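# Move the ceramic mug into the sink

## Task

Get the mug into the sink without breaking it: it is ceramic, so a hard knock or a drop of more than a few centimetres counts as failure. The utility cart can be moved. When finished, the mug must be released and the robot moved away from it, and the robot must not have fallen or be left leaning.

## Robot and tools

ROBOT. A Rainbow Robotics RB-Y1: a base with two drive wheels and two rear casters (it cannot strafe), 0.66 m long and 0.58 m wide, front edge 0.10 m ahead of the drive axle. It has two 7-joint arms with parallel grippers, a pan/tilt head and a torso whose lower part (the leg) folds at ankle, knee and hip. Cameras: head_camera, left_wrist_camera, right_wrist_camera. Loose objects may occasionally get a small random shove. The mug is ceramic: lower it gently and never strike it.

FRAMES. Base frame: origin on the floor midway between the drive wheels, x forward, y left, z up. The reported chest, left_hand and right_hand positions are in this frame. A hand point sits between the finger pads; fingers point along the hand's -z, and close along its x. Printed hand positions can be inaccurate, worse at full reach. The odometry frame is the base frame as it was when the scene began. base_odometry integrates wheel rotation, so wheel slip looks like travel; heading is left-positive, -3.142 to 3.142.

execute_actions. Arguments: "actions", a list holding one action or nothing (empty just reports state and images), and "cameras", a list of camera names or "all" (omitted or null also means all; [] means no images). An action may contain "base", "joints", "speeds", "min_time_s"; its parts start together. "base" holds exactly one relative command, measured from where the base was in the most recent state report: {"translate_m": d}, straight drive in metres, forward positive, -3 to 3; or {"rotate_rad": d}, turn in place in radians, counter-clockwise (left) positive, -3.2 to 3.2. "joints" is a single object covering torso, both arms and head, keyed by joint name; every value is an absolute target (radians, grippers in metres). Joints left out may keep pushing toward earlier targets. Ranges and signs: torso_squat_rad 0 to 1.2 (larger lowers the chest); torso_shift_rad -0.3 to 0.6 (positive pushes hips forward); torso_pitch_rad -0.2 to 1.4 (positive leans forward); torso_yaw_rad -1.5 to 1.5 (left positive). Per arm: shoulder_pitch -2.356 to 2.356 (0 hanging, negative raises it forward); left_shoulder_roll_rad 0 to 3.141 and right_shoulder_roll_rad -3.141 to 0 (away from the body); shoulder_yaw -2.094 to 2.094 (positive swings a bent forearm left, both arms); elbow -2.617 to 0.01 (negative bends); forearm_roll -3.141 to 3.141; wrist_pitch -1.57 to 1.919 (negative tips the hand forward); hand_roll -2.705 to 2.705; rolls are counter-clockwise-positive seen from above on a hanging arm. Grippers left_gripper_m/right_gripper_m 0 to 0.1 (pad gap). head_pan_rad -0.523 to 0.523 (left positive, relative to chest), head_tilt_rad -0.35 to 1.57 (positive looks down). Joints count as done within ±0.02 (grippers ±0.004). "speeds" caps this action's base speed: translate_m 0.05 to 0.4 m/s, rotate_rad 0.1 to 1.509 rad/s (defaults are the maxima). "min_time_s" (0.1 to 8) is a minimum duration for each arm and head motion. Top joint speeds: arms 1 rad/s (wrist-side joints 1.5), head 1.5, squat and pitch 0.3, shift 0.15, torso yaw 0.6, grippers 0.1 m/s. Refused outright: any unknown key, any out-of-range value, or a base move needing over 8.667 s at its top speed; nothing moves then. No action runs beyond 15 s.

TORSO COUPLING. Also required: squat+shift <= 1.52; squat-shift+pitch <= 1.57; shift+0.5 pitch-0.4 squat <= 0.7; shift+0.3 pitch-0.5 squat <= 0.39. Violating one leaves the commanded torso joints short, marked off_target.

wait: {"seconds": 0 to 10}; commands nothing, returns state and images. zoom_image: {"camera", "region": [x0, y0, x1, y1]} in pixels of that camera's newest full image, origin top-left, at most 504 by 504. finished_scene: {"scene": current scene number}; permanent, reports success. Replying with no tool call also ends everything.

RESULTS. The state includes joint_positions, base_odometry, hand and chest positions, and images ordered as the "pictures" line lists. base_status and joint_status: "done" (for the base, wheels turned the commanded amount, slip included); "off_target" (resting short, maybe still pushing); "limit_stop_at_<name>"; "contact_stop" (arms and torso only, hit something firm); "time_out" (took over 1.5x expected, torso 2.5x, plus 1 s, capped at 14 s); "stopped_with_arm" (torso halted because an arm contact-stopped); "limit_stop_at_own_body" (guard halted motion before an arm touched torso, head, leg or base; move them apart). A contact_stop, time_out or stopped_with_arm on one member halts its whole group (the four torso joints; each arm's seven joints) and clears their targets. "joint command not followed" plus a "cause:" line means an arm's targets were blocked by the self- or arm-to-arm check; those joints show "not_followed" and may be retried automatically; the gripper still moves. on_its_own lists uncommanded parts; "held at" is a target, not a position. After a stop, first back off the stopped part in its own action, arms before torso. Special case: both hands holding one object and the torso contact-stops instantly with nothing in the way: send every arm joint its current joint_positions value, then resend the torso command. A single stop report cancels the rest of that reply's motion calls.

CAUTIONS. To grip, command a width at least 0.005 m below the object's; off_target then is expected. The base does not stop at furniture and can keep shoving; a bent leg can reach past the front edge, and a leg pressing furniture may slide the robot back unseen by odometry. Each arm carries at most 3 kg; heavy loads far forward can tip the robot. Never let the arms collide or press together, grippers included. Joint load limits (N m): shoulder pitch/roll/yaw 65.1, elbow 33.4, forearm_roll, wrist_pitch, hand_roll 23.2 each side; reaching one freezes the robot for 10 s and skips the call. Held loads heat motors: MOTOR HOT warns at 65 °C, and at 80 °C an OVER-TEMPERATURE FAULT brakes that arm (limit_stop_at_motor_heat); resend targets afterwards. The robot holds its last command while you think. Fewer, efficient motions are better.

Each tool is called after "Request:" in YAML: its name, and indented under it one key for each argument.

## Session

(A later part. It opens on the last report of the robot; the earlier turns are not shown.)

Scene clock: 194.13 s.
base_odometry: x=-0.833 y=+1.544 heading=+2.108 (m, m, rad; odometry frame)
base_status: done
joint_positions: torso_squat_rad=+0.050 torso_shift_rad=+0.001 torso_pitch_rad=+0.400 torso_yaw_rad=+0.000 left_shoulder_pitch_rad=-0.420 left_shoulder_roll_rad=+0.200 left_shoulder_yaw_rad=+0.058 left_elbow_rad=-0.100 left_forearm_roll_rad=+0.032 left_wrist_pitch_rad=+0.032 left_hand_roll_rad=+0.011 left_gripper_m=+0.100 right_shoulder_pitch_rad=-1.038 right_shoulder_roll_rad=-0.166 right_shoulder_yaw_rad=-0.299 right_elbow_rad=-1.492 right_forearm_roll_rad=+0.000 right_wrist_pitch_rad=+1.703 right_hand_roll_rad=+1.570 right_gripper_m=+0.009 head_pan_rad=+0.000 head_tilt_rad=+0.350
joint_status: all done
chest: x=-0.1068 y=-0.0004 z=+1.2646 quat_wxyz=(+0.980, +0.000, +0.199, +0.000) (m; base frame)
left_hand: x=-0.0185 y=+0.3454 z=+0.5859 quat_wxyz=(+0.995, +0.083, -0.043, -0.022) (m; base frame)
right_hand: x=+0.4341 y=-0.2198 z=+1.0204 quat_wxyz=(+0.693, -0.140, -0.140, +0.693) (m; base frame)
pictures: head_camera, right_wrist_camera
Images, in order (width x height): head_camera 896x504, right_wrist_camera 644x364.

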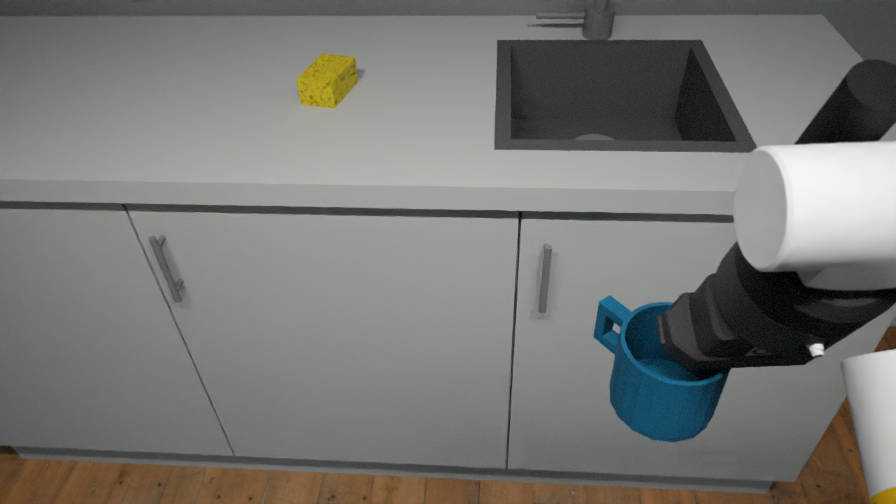

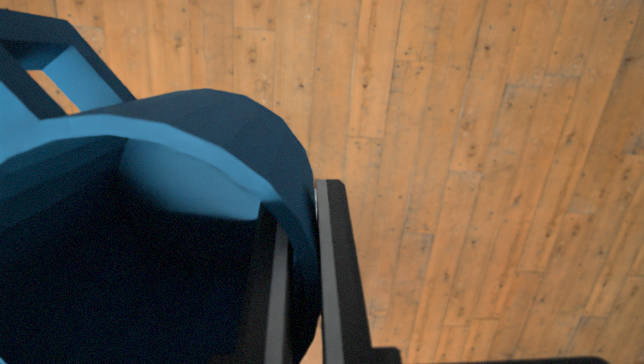

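Request:
execute_actions:
  actions:
    - {"base":{"translate_m":0.45},"joints":{"head_tilt_rad":0.4,"torso_squat_rad":0.0,"torso_yaw_rad":-0.05}}
  cameras: ["head_camera","right_wrist_camera"]

Scene clock: 216.37 s.
base_odometry: x=-1.064 y=+1.930 heading=+2.108 (m, m, rad; odometry frame)
base_status: done
joint_positions: torso_squat_rad=+0.000 torso_shift_rad=+0.001 torso_pitch_rad=+0.400 torso_yaw_rad=-0.050 left_shoulder_pitch_rad=-0.420 left_shoulder_roll_rad=+0.200 left_shoulder_yaw_rad=+0.058 left_elbow_rad=-0.100 left_forearm_roll_rad=+0.032 left_wrist_pitch_rad=+0.032 left_hand_roll_rad=+0.011 left_gripper_m=+0.100 right_shoulder_pitch_rad=-1.038 right_shoulder_roll_rad=-0.166 right_shoulder_yaw_rad=-0.299 right_elbow_rad=-1.492 right_forearm_roll_rad=+0.000 right_wrist_pitch_rad=+1.703 right_hand_roll_rad=+1.570 right_gripper_m=+0.009 head_pan_rad=+0.000 head_tilt_rad=+0.400
joint_status: all done
chest: x=-0.1068 y=-0.0004 z=+1.2655 quat_wxyz=(+0.980, -0.005, +0.199, -0.024) (m; base frame)
left_hand: x=-0.0030 y=+0.3277 z=+0.5803 quat_wxyz=(+0.995, +0.072, -0.045, -0.045) (m; base frame)
right_hand: x=+0.4233 y=-0.2492 z=+1.0259 quat_wxyz=(+0.707, -0.150, -0.130, +0.678) (m; base frame)
pictures: head_camera, right_wrist_camera
Images, in order (width x height): head_camera 896x504, right_wrist_camera 644x364.

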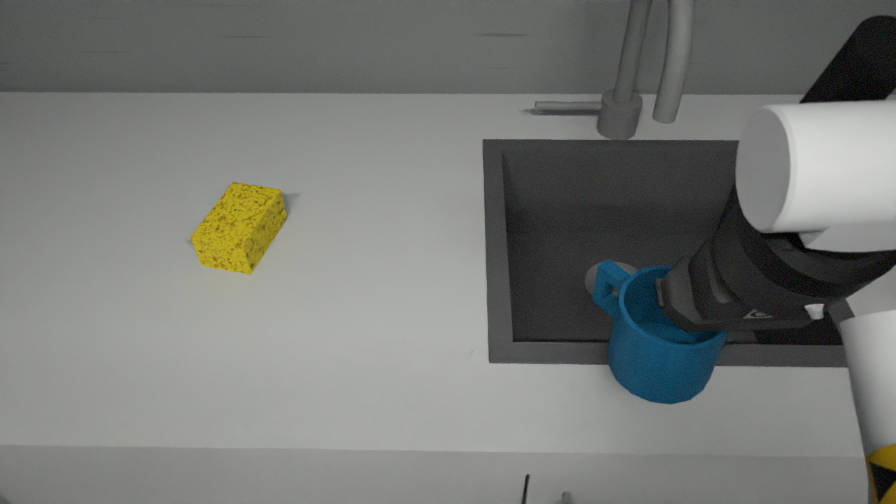

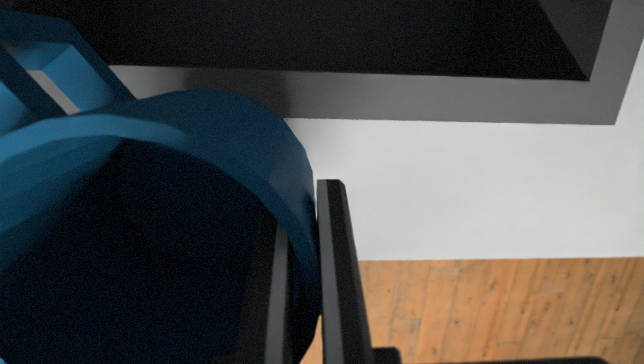

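Request:
execute_actions:
  actions:
    - {"base":{"translate_m":0.155},"joints":{"head_tilt_rad":0.6}}
  cameras: ["head_camera","right_wrist_camera"]

Scene clock: 229.83 s.
base_odometry: x=-1.143 y=+2.063 heading=+2.109 (m, m, rad; odometry frame)
base_status: done
joint_positions: torso_squat_rad=+0.000 torso_shift_rad=+0.001 torso_pitch_rad=+0.400 torso_yaw_rad=-0.050 left_shoulder_pitch_rad=-0.420 left_shoulder_roll_rad=+0.200 left_shoulder_yaw_rad=+0.058 left_elbow_rad=-0.100 left_forearm_roll_rad=+0.032 left_wrist_pitch_rad=+0.032 left_hand_roll_rad=+0.011 left_gripper_m=+0.100 right_shoulder_pitch_rad=-1.038 right_shoulder_roll_rad=-0.166 right_shoulder_yaw_rad=-0.299 right_elbow_rad=-1.492 right_forearm_roll_rad=+0.000 right_wrist_pitch_rad=+1.703 right_hand_roll_rad=+1.570 right_gripper_m=+0.009 head_pan_rad=+0.000 head_tilt_rad=+0.600
joint_status: all done
chest: x=-0.1067 y=-0.0004 z=+1.2655 quat_wxyz=(+0.980, -0.005, +0.199, -0.024) (m; base frame)
left_hand: x=-0.0030 y=+0.3277 z=+0.5802 quat_wxyz=(+0.995, +0.072, -0.045, -0.045) (m; base frame)
right_hand: x=+0.4233 y=-0.2492 z=+1.0258 quat_wxyz=(+0.707, -0.150, -0.130, +0.678) (m; base frame)
pictures: head_camera, right_wrist_camera
Images, in order (width x height): head_camera 896x504, right_wrist_camera 644x364.

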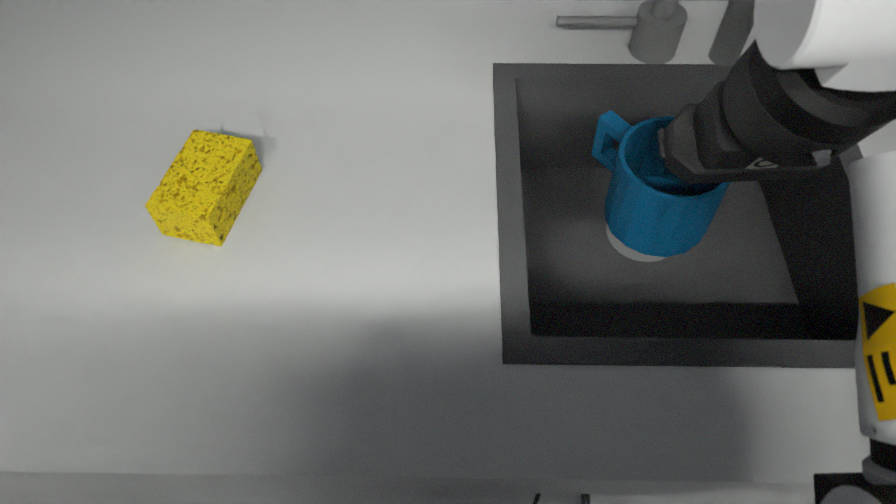

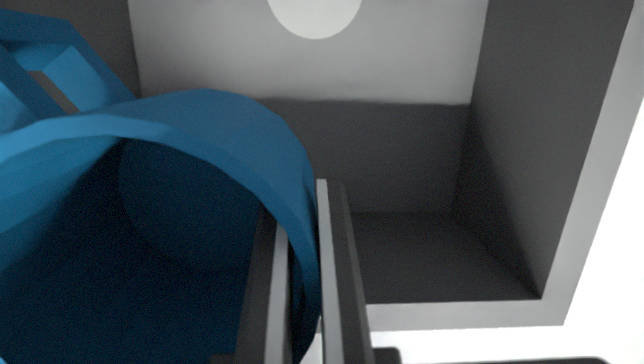

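Request:
execute_actions:
  actions:
    - {"joints":{"right_shoulder_pitch_rad":-0.941,"right_shoulder_roll_rad":-0.138,"right_shoulder_yaw_rad":-0.280,"right_elbow_rad":-1.182,"right_wrist_pitch_rad":1.293,"torso_squat_rad":0.3},"min_time_s":1.2}
  cameras: ["head_camera","right_wrist_camera"]

Scene clock: 235.73 s.
base_odometry: x=-1.143 y=+2.063 heading=+2.109 (m, m, rad; odometry frame)
base_status: not commanded
joint_positions: torso_squat_rad=+0.300 torso_shift_rad=+0.001 torso_pitch_rad=+0.400 torso_yaw_rad=-0.050 left_shoulder_pitch_rad=-0.420 left_shoulder_roll_rad=+0.200 left_shoulder_yaw_rad=+0.058 left_elbow_rad=-0.100 left_forearm_roll_rad=+0.032 left_wrist_pitch_rad=+0.032 left_hand_roll_rad=+0.011 left_gripper_m=+0.100 right_shoulder_pitch_rad=-0.941 right_shoulder_roll_rad=-0.138 right_shoulder_yaw_rad=-0.280 right_elbow_rad=-1.182 right_forearm_roll_rad=+0.000 right_wrist_pitch_rad=+1.293 right_hand_roll_rad=+1.570 right_gripper_m=+0.009 head_pan_rad=+0.000 head_tilt_rad=+0.600
joint_status: all done
chest: x=-0.1070 y=-0.0004 z=+1.2342 quat_wxyz=(+0.980, -0.005, +0.199, -0.024) (m; base frame)
left_hand: x=-0.0029 y=+0.3277 z=+0.5490 quat_wxyz=(+0.995, +0.072, -0.045, -0.045) (m; base frame)
right_hand: x=+0.4229 y=-0.2522 z=+0.8748 quat_wxyz=(+0.708, -0.150, -0.130, +0.678) (m; base frame)
pictures: head_camera, right_wrist_camera
Images, in order (width x height): head_camera 896x504, right_wrist_camera 644x364.

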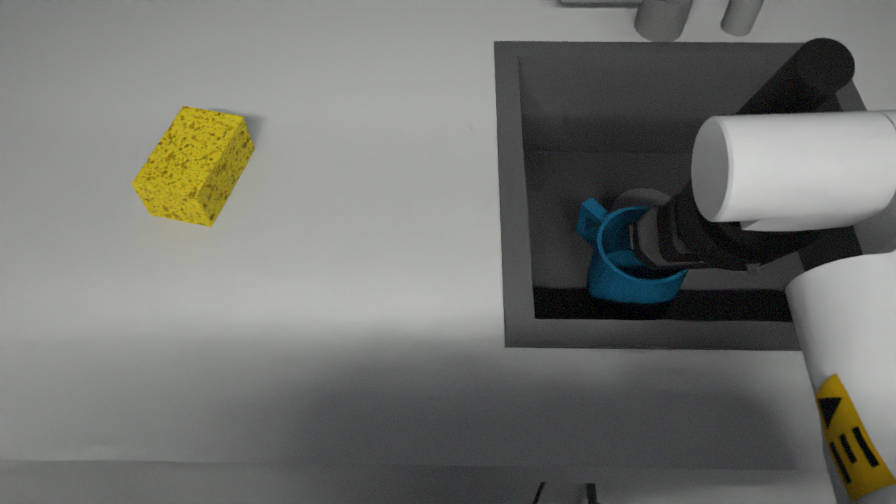

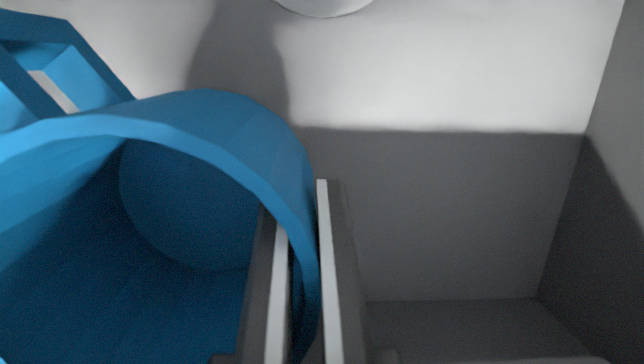

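Request:
execute_actions:
  actions:
    - {"joints":{"torso_squat_rad":0.35}}
  cameras: ["head_camera","right_wrist_camera"]

Scene clock: 245.03 s.
base_odometry: x=-1.143 y=+2.063 heading=+2.109 (m, m, rad; odometry frame)
base_status: not commanded
joint_positions: torso_squat_rad=+0.350 torso_shift_rad=+0.001 torso_pitch_rad=+0.400 torso_yaw_rad=-0.050 left_shoulder_pitch_rad=-0.420 left_shoulder_roll_rad=+0.200 left_shoulder_yaw_rad=+0.058 left_elbow_rad=-0.100 left_forearm_roll_rad=+0.032 left_wrist_pitch_rad=+0.032 left_hand_roll_rad=+0.011 left_gripper_m=+0.100 right_shoulder_pitch_rad=-0.941 right_shoulder_roll_rad=-0.138 right_shoulder_yaw_rad=-0.280 right_elbow_rad=-1.182 right_forearm_roll_rad=+0.000 right_wrist_pitch_rad=+1.293 right_hand_roll_rad=+1.570 right_gripper_m=+0.009 head_pan_rad=+0.000 head_tilt_rad=+0.600
joint_status: all done
chest: x=-0.1070 y=-0.0004 z=+1.2231 quat_wxyz=(+0.980, -0.005, +0.199, -0.024) (m; base frame)
left_hand: x=-0.0030 y=+0.3277 z=+0.5379 quat_wxyz=(+0.995, +0.072, -0.045, -0.045) (m; base frame)
right_hand: x=+0.4229 y=-0.2522 z=+0.8636 quat_wxyz=(+0.708, -0.150, -0.130, +0.678) (m; base frame)
pictures: head_camera, right_wrist_camera
Images, in order (width x height): head_camera 896x504, right_wrist_camera 644x364.

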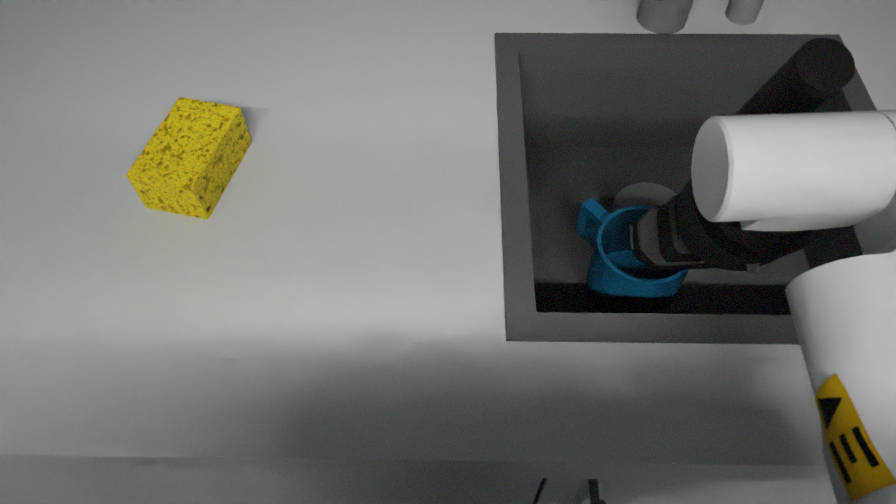

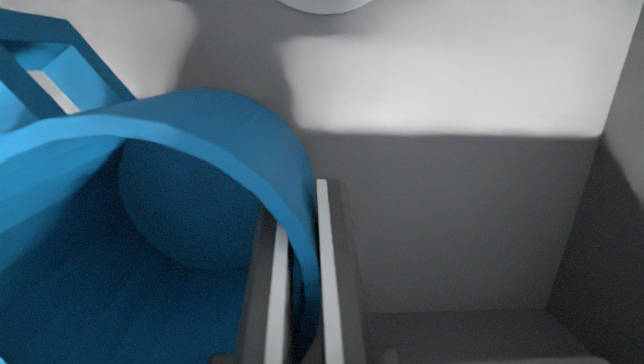

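Request:
execute_actions:
  actions:
    - {"joints":{"torso_squat_rad":0.39}}
  cameras: ["head_camera","right_wrist_camera"]

Scene clock: 252.53 s.
base_odometry: x=-1.143 y=+2.063 heading=+2.109 (m, m, rad; odometry frame)
base_status: not commanded
joint_positions: torso_squat_rad=+0.390 torso_shift_rad=+0.001 torso_pitch_rad=+0.400 torso_yaw_rad=-0.050 left_shoulder_pitch_rad=-0.420 left_shoulder_roll_rad=+0.200 left_shoulder_yaw_rad=+0.058 left_elbow_rad=-0.100 left_forearm_roll_rad=+0.032 left_wrist_pitch_rad=+0.032 left_hand_roll_rad=+0.011 left_gripper_m=+0.100 right_shoulder_pitch_rad=-0.941 right_shoulder_roll_rad=-0.138 right_shoulder_yaw_rad=-0.280 right_elbow_rad=-1.182 right_forearm_roll_rad=+0.000 right_wrist_pitch_rad=+1.293 right_hand_roll_rad=+1.570 right_gripper_m=+0.009 head_pan_rad=+0.000 head_tilt_rad=+0.600
joint_status: all done
chest: x=-0.1070 y=-0.0004 z=+1.2129 quat_wxyz=(+0.980, -0.005, +0.199, -0.024) (m; base frame)
left_hand: x=-0.0030 y=+0.3277 z=+0.5278 quat_wxyz=(+0.995, +0.072, -0.045, -0.045) (m; base frame)
right_hand: x=+0.4229 y=-0.2522 z=+0.8535 quat_wxyz=(+0.708, -0.150, -0.130, +0.678) (m; base frame)
pictures: head_camera, right_wrist_camera
Images, in order (width x height): head_camera 896x504, right_wrist_camera 644x364.

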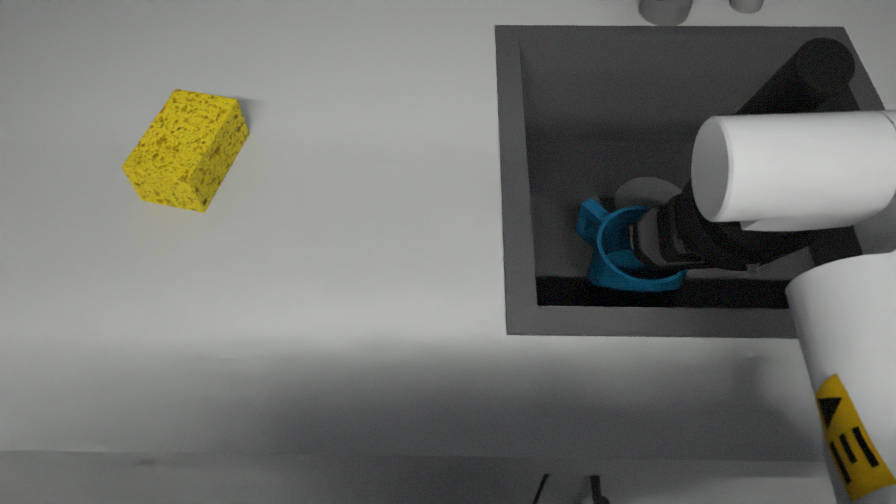

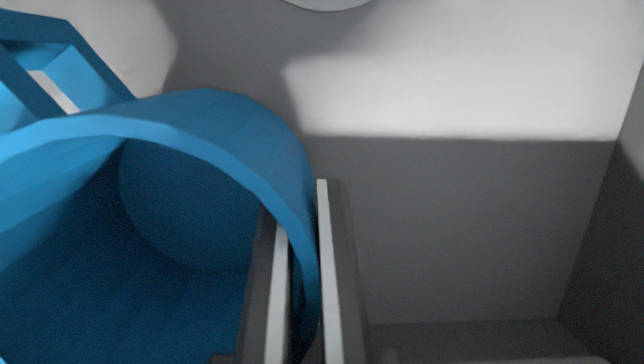

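Request:
execute_actions:
  actions:
    - {"joints":{"torso_squat_rad":0.435}}
  cameras: ["head_camera","right_wrist_camera"]

Scene clock: 257.00 s.
base_odometry: x=-1.143 y=+2.063 heading=+2.109 (m, m, rad; odometry frame)
base_status: not commanded
joint_positions: torso_squat_rad=+0.435 torso_shift_rad=+0.001 torso_pitch_rad=+0.400 torso_yaw_rad=-0.050 left_shoulder_pitch_rad=-0.420 left_shoulder_roll_rad=+0.200 left_shoulder_yaw_rad=+0.058 left_elbow_rad=-0.100 left_forearm_roll_rad=+0.032 left_wrist_pitch_rad=+0.032 left_hand_roll_rad=+0.011 left_gripper_m=+0.100 right_shoulder_pitch_rad=-0.941 right_shoulder_roll_rad=-0.138 right_shoulder_yaw_rad=-0.280 right_elbow_rad=-1.182 right_forearm_roll_rad=+0.000 right_wrist_pitch_rad=+1.293 right_hand_roll_rad=+1.570 right_gripper_m=+0.009 head_pan_rad=+0.000 head_tilt_rad=+0.600
joint_status: all done
chest: x=-0.1070 y=-0.0004 z=+1.2003 quat_wxyz=(+0.980, -0.005, +0.199, -0.024) (m; base frame)
left_hand: x=-0.0030 y=+0.3277 z=+0.5151 quat_wxyz=(+0.995, +0.072, -0.045, -0.045) (m; base frame)
right_hand: x=+0.4229 y=-0.2522 z=+0.8409 quat_wxyz=(+0.708, -0.150, -0.130, +0.678) (m; base frame)
pictures: head_camera, right_wrist_camera
Images, in order (width x height): head_camera 896x504, right_wrist_camera 644x364.

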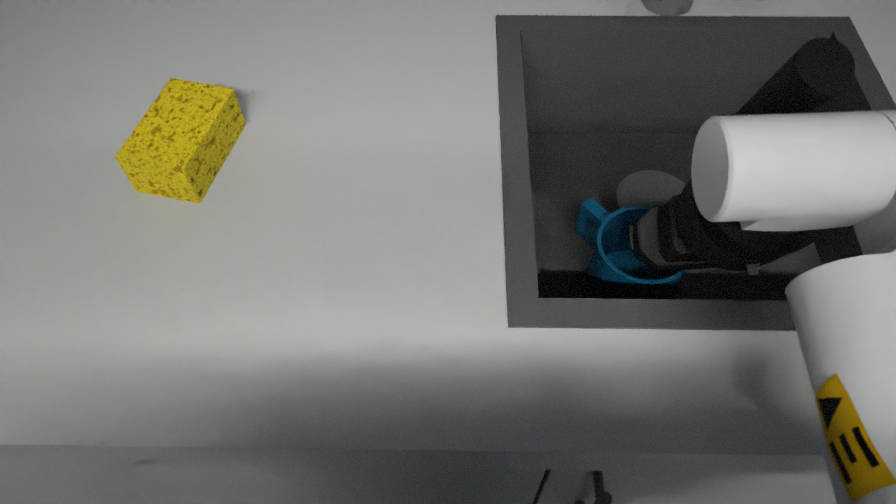

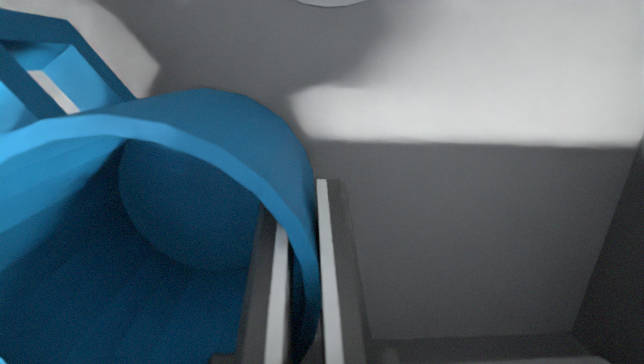

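Request:
execute_actions:
  actions:
    - {"joints":{"torso_squat_rad":0.465}}
  cameras: ["head_camera","right_wrist_camera"]

Scene clock: 263.17 s.
base_odometry: x=-1.143 y=+2.063 heading=+2.109 (m, m, rad; odometry frame)
base_status: not commanded
joint_positions: torso_squat_rad=+0.465 torso_shift_rad=+0.000 torso_pitch_rad=+0.399 torso_yaw_rad=-0.050 left_shoulder_pitch_rad=-0.420 left_shoulder_roll_rad=+0.200 left_shoulder_yaw_rad=+0.058 left_elbow_rad=-0.100 left_forearm_roll_rad=+0.032 left_wrist_pitch_rad=+0.032 left_hand_roll_rad=+0.011 left_gripper_m=+0.100 right_shoulder_pitch_rad=-0.942 right_shoulder_roll_rad=-0.138 right_shoulder_yaw_rad=-0.280 right_elbow_rad=-1.183 right_forearm_roll_rad=+0.000 right_wrist_pitch_rad=+1.293 right_hand_roll_rad=+1.570 right_gripper_m=+0.009 head_pan_rad=+0.000 head_tilt_rad=+0.600
joint_status: all done
chest: x=-0.1075 y=-0.0004 z=+1.1913 quat_wxyz=(+0.980, -0.005, +0.198, -0.024) (m; base frame)
left_hand: x=-0.0028 y=+0.3277 z=+0.5062 quat_wxyz=(+0.995, +0.072, -0.045, -0.045) (m; base frame)
right_hand: x=+0.4237 y=-0.2521 z=+0.8337 quat_wxyz=(+0.707, -0.152, -0.132, +0.678) (m; base frame)
pictures: head_camera, right_wrist_camera
Images, in order (width x height): head_camera 896x504, right_wrist_camera 644x364.

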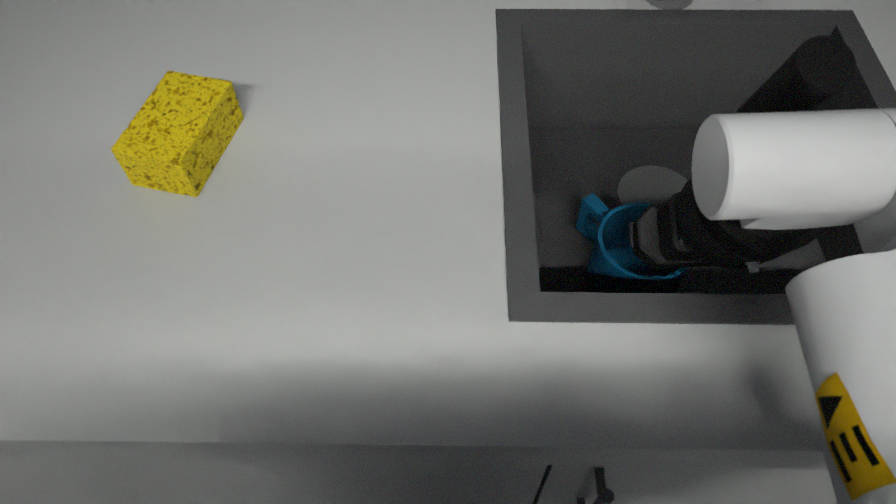

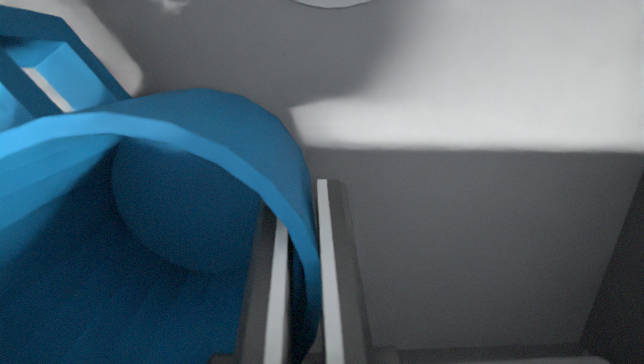

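Contact. Release.

Request:
execute_actions:
  actions:
    - {"joints":{"right_gripper_m":0.04,"torso_squat_rad":0.44}}
  cameras: ["right_wrist_camera"]

Request:
execute_actions:
  actions:
    - {"joints":{"right_shoulder_pitch_rad":-1.039,"right_shoulder_roll_rad":-0.166,"right_shoulder_yaw_rad":-0.299,"right_elbow_rad":-1.492,"right_wrist_pitch_rad":1.703,"torso_squat_rad":0.3},"min_time_s":0.8}
  cameras: ["head_camera","right_wrist_camera"]

Scene clock: 269.00 s.
base_odometry: x=-1.143 y=+2.063 heading=+2.109 (m, m, rad; odometry frame)
base_status: not commanded
joint_positions: torso_squat_rad=+0.440 torso_shift_rad=+0.001 torso_pitch_rad=+0.400 torso_yaw_rad=-0.050 left_shoulder_pitch_rad=-0.420 left_shoulder_roll_rad=+0.200 left_shoulder_yaw_rad=+0.058 left_elbow_rad=-0.100 left_forearm_roll_rad=+0.032 left_wrist_pitch_rad=+0.032 left_hand_roll_rad=+0.011 left_gripper_m=+0.100 right_shoulder_pitch_rad=-0.941 right_shoulder_roll_rad=-0.138 right_shoulder_yaw_rad=-0.280 right_elbow_rad=-1.182 right_forearm_roll_rad=+0.000 right_wrist_pitch_rad=+1.293 right_hand_roll_rad=+1.570 right_gripper_m=+0.040 head_pan_rad=+0.000 head_tilt_rad=+0.600
joint_status: all done
chest: x=-0.1069 y=-0.0004 z=+1.1988 quat_wxyz=(+0.980, -0.005, +0.199, -0.024) (m; base frame)
left_hand: x=-0.0030 y=+0.3277 z=+0.5136 quat_wxyz=(+0.995, +0.072, -0.045, -0.045) (m; base frame)
right_hand: x=+0.4233 y=-0.2522 z=+0.8398 quat_wxyz=(+0.708, -0.151, -0.131, +0.678) (m; base frame)
pictures: right_wrist_camera
Images, in order (width x height): right_wrist_camera 644x364.

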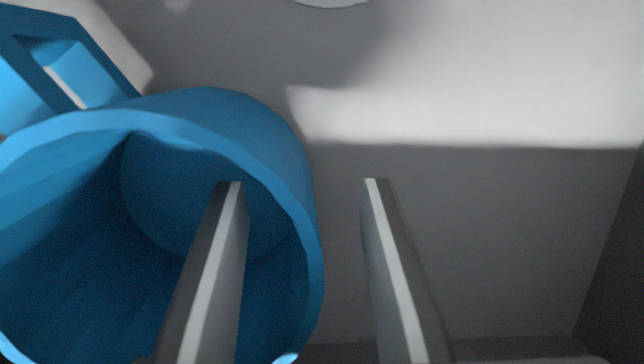

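Scene clock: 270.27 s.
base_odometry: x=-1.143 y=+2.063 heading=+2.109 (m, m, rad; odometry frame)
base_status: not commanded
joint_positions: torso_squat_rad=+0.300 torso_shift_rad=+0.001 torso_pitch_rad=+0.400 torso_yaw_rad=-0.050 left_shoulder_pitch_rad=-0.420 left_shoulder_roll_rad=+0.200 left_shoulder_yaw_rad=+0.058 left_elbow_rad=-0.100 left_forearm_roll_rad=+0.032 left_wrist_pitch_rad=+0.032 left_hand_roll_rad=+0.011 left_gripper_m=+0.100 right_shoulder_pitch_rad=-1.039 right_shoulder_roll_rad=-0.166 right_shoulder_yaw_rad=-0.299 right_elbow_rad=-1.492 right_forearm_roll_rad=+0.000 right_wrist_pitch_rad=+1.703 right_hand_roll_rad=+1.570 right_gripper_m=+0.040 head_pan_rad=+0.000 head_tilt_rad=+0.600
joint_status: all done
chest: x=-0.1069 y=-0.0004 z=+1.2342 quat_wxyz=(+0.980, -0.005, +0.199, -0.024) (m; base frame)
left_hand: x=-0.0030 y=+0.3277 z=+0.5490 quat_wxyz=(+0.995, +0.072, -0.045, -0.045) (m; base frame)
right_hand: x=+0.4234 y=-0.2491 z=+0.9949 quat_wxyz=(+0.707, -0.150, -0.131, +0.678) (m; base frame)
pictures: head_camera, right_wrist_camera
Images, in order (width x height): head_camera 896x504, right_wrist_camera 644x364.

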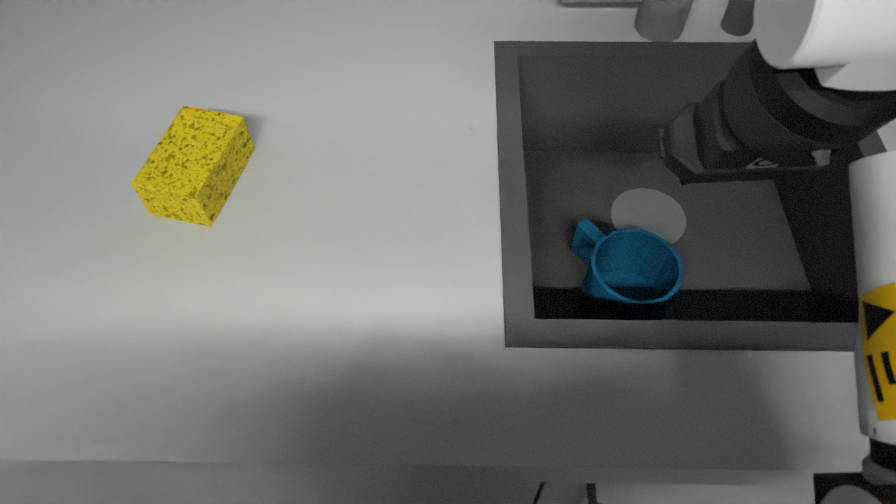

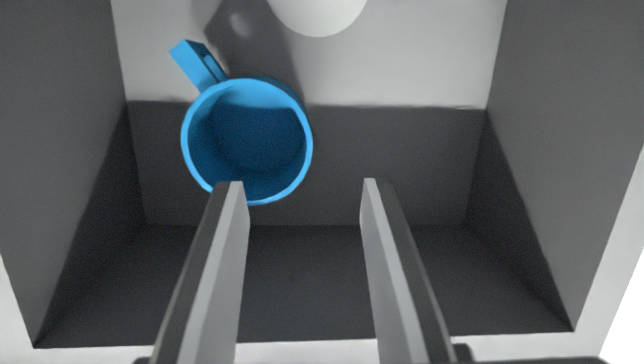

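Request:
execute_actions:
  actions:
    - {"base":{"translate_m":-0.6},"joints":{"torso_pitch_rad":0.1,"torso_yaw_rad":0,"left_shoulder_pitch_rad":-0.1}}
  cameras: ["head_camera"]

Request:
finished_scene:
  scene: 1

Scene clock: 277.30 s.
base_odometry: x=-0.836 y=+1.548 heading=+2.110 (m, m, rad; odometry frame)
base_status: done
joint_positions: torso_squat_rad=+0.300 torso_shift_rad=+0.001 torso_pitch_rad=+0.100 torso_yaw_rad=+0.000 left_shoulder_pitch_rad=-0.100 left_shoulder_roll_rad=+0.200 left_shoulder_yaw_rad=+0.058 left_elbow_rad=-0.100 left_forearm_roll_rad=+0.032 left_wrist_pitch_rad=+0.032 left_hand_roll_rad=+0.011 left_gripper_m=+0.100 right_shoulder_pitch_rad=-1.039 right_shoulder_roll_rad=-0.166 right_shoulder_yaw_rad=-0.299 right_elbow_rad=-1.492 right_forearm_roll_rad=+0.000 right_wrist_pitch_rad=+1.703 right_hand_roll_rad=+1.570 right_gripper_m=+0.040 head_pan_rad=+0.000 head_tilt_rad=+0.600
joint_status: all done
chest: x=-0.1966 y=-0.0004 z=+1.2571 quat_wxyz=(+0.999, +0.000, +0.050, +0.000) (m; base frame)
left_hand: x=-0.1467 y=+0.3708 z=+0.5881 quat_wxyz=(+0.994, +0.098, -0.037, +0.030) (m; base frame)
right_hand: x=+0.3923 y=-0.2200 z=+1.1841 quat_wxyz=(+0.664, -0.242, -0.243, +0.664) (m; base frame)
pictures: head_camera
Images, in order (width x height): head_camera 896x504.

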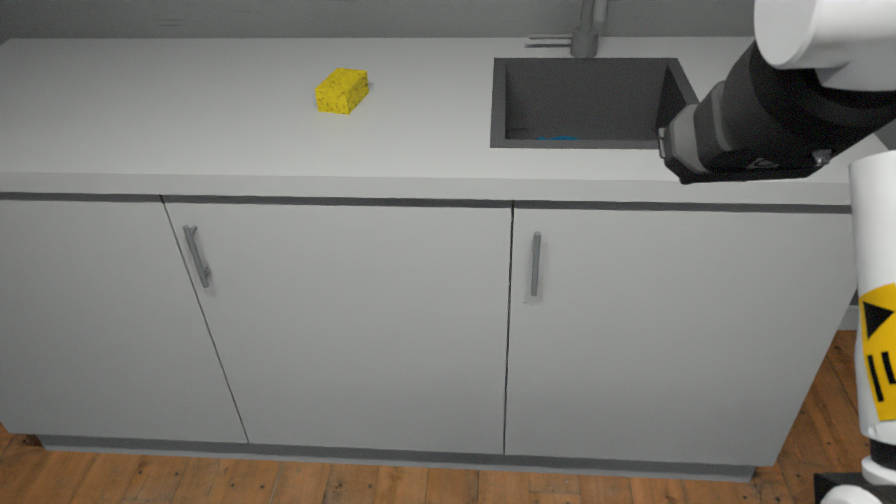

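The scene is finished: the task was done.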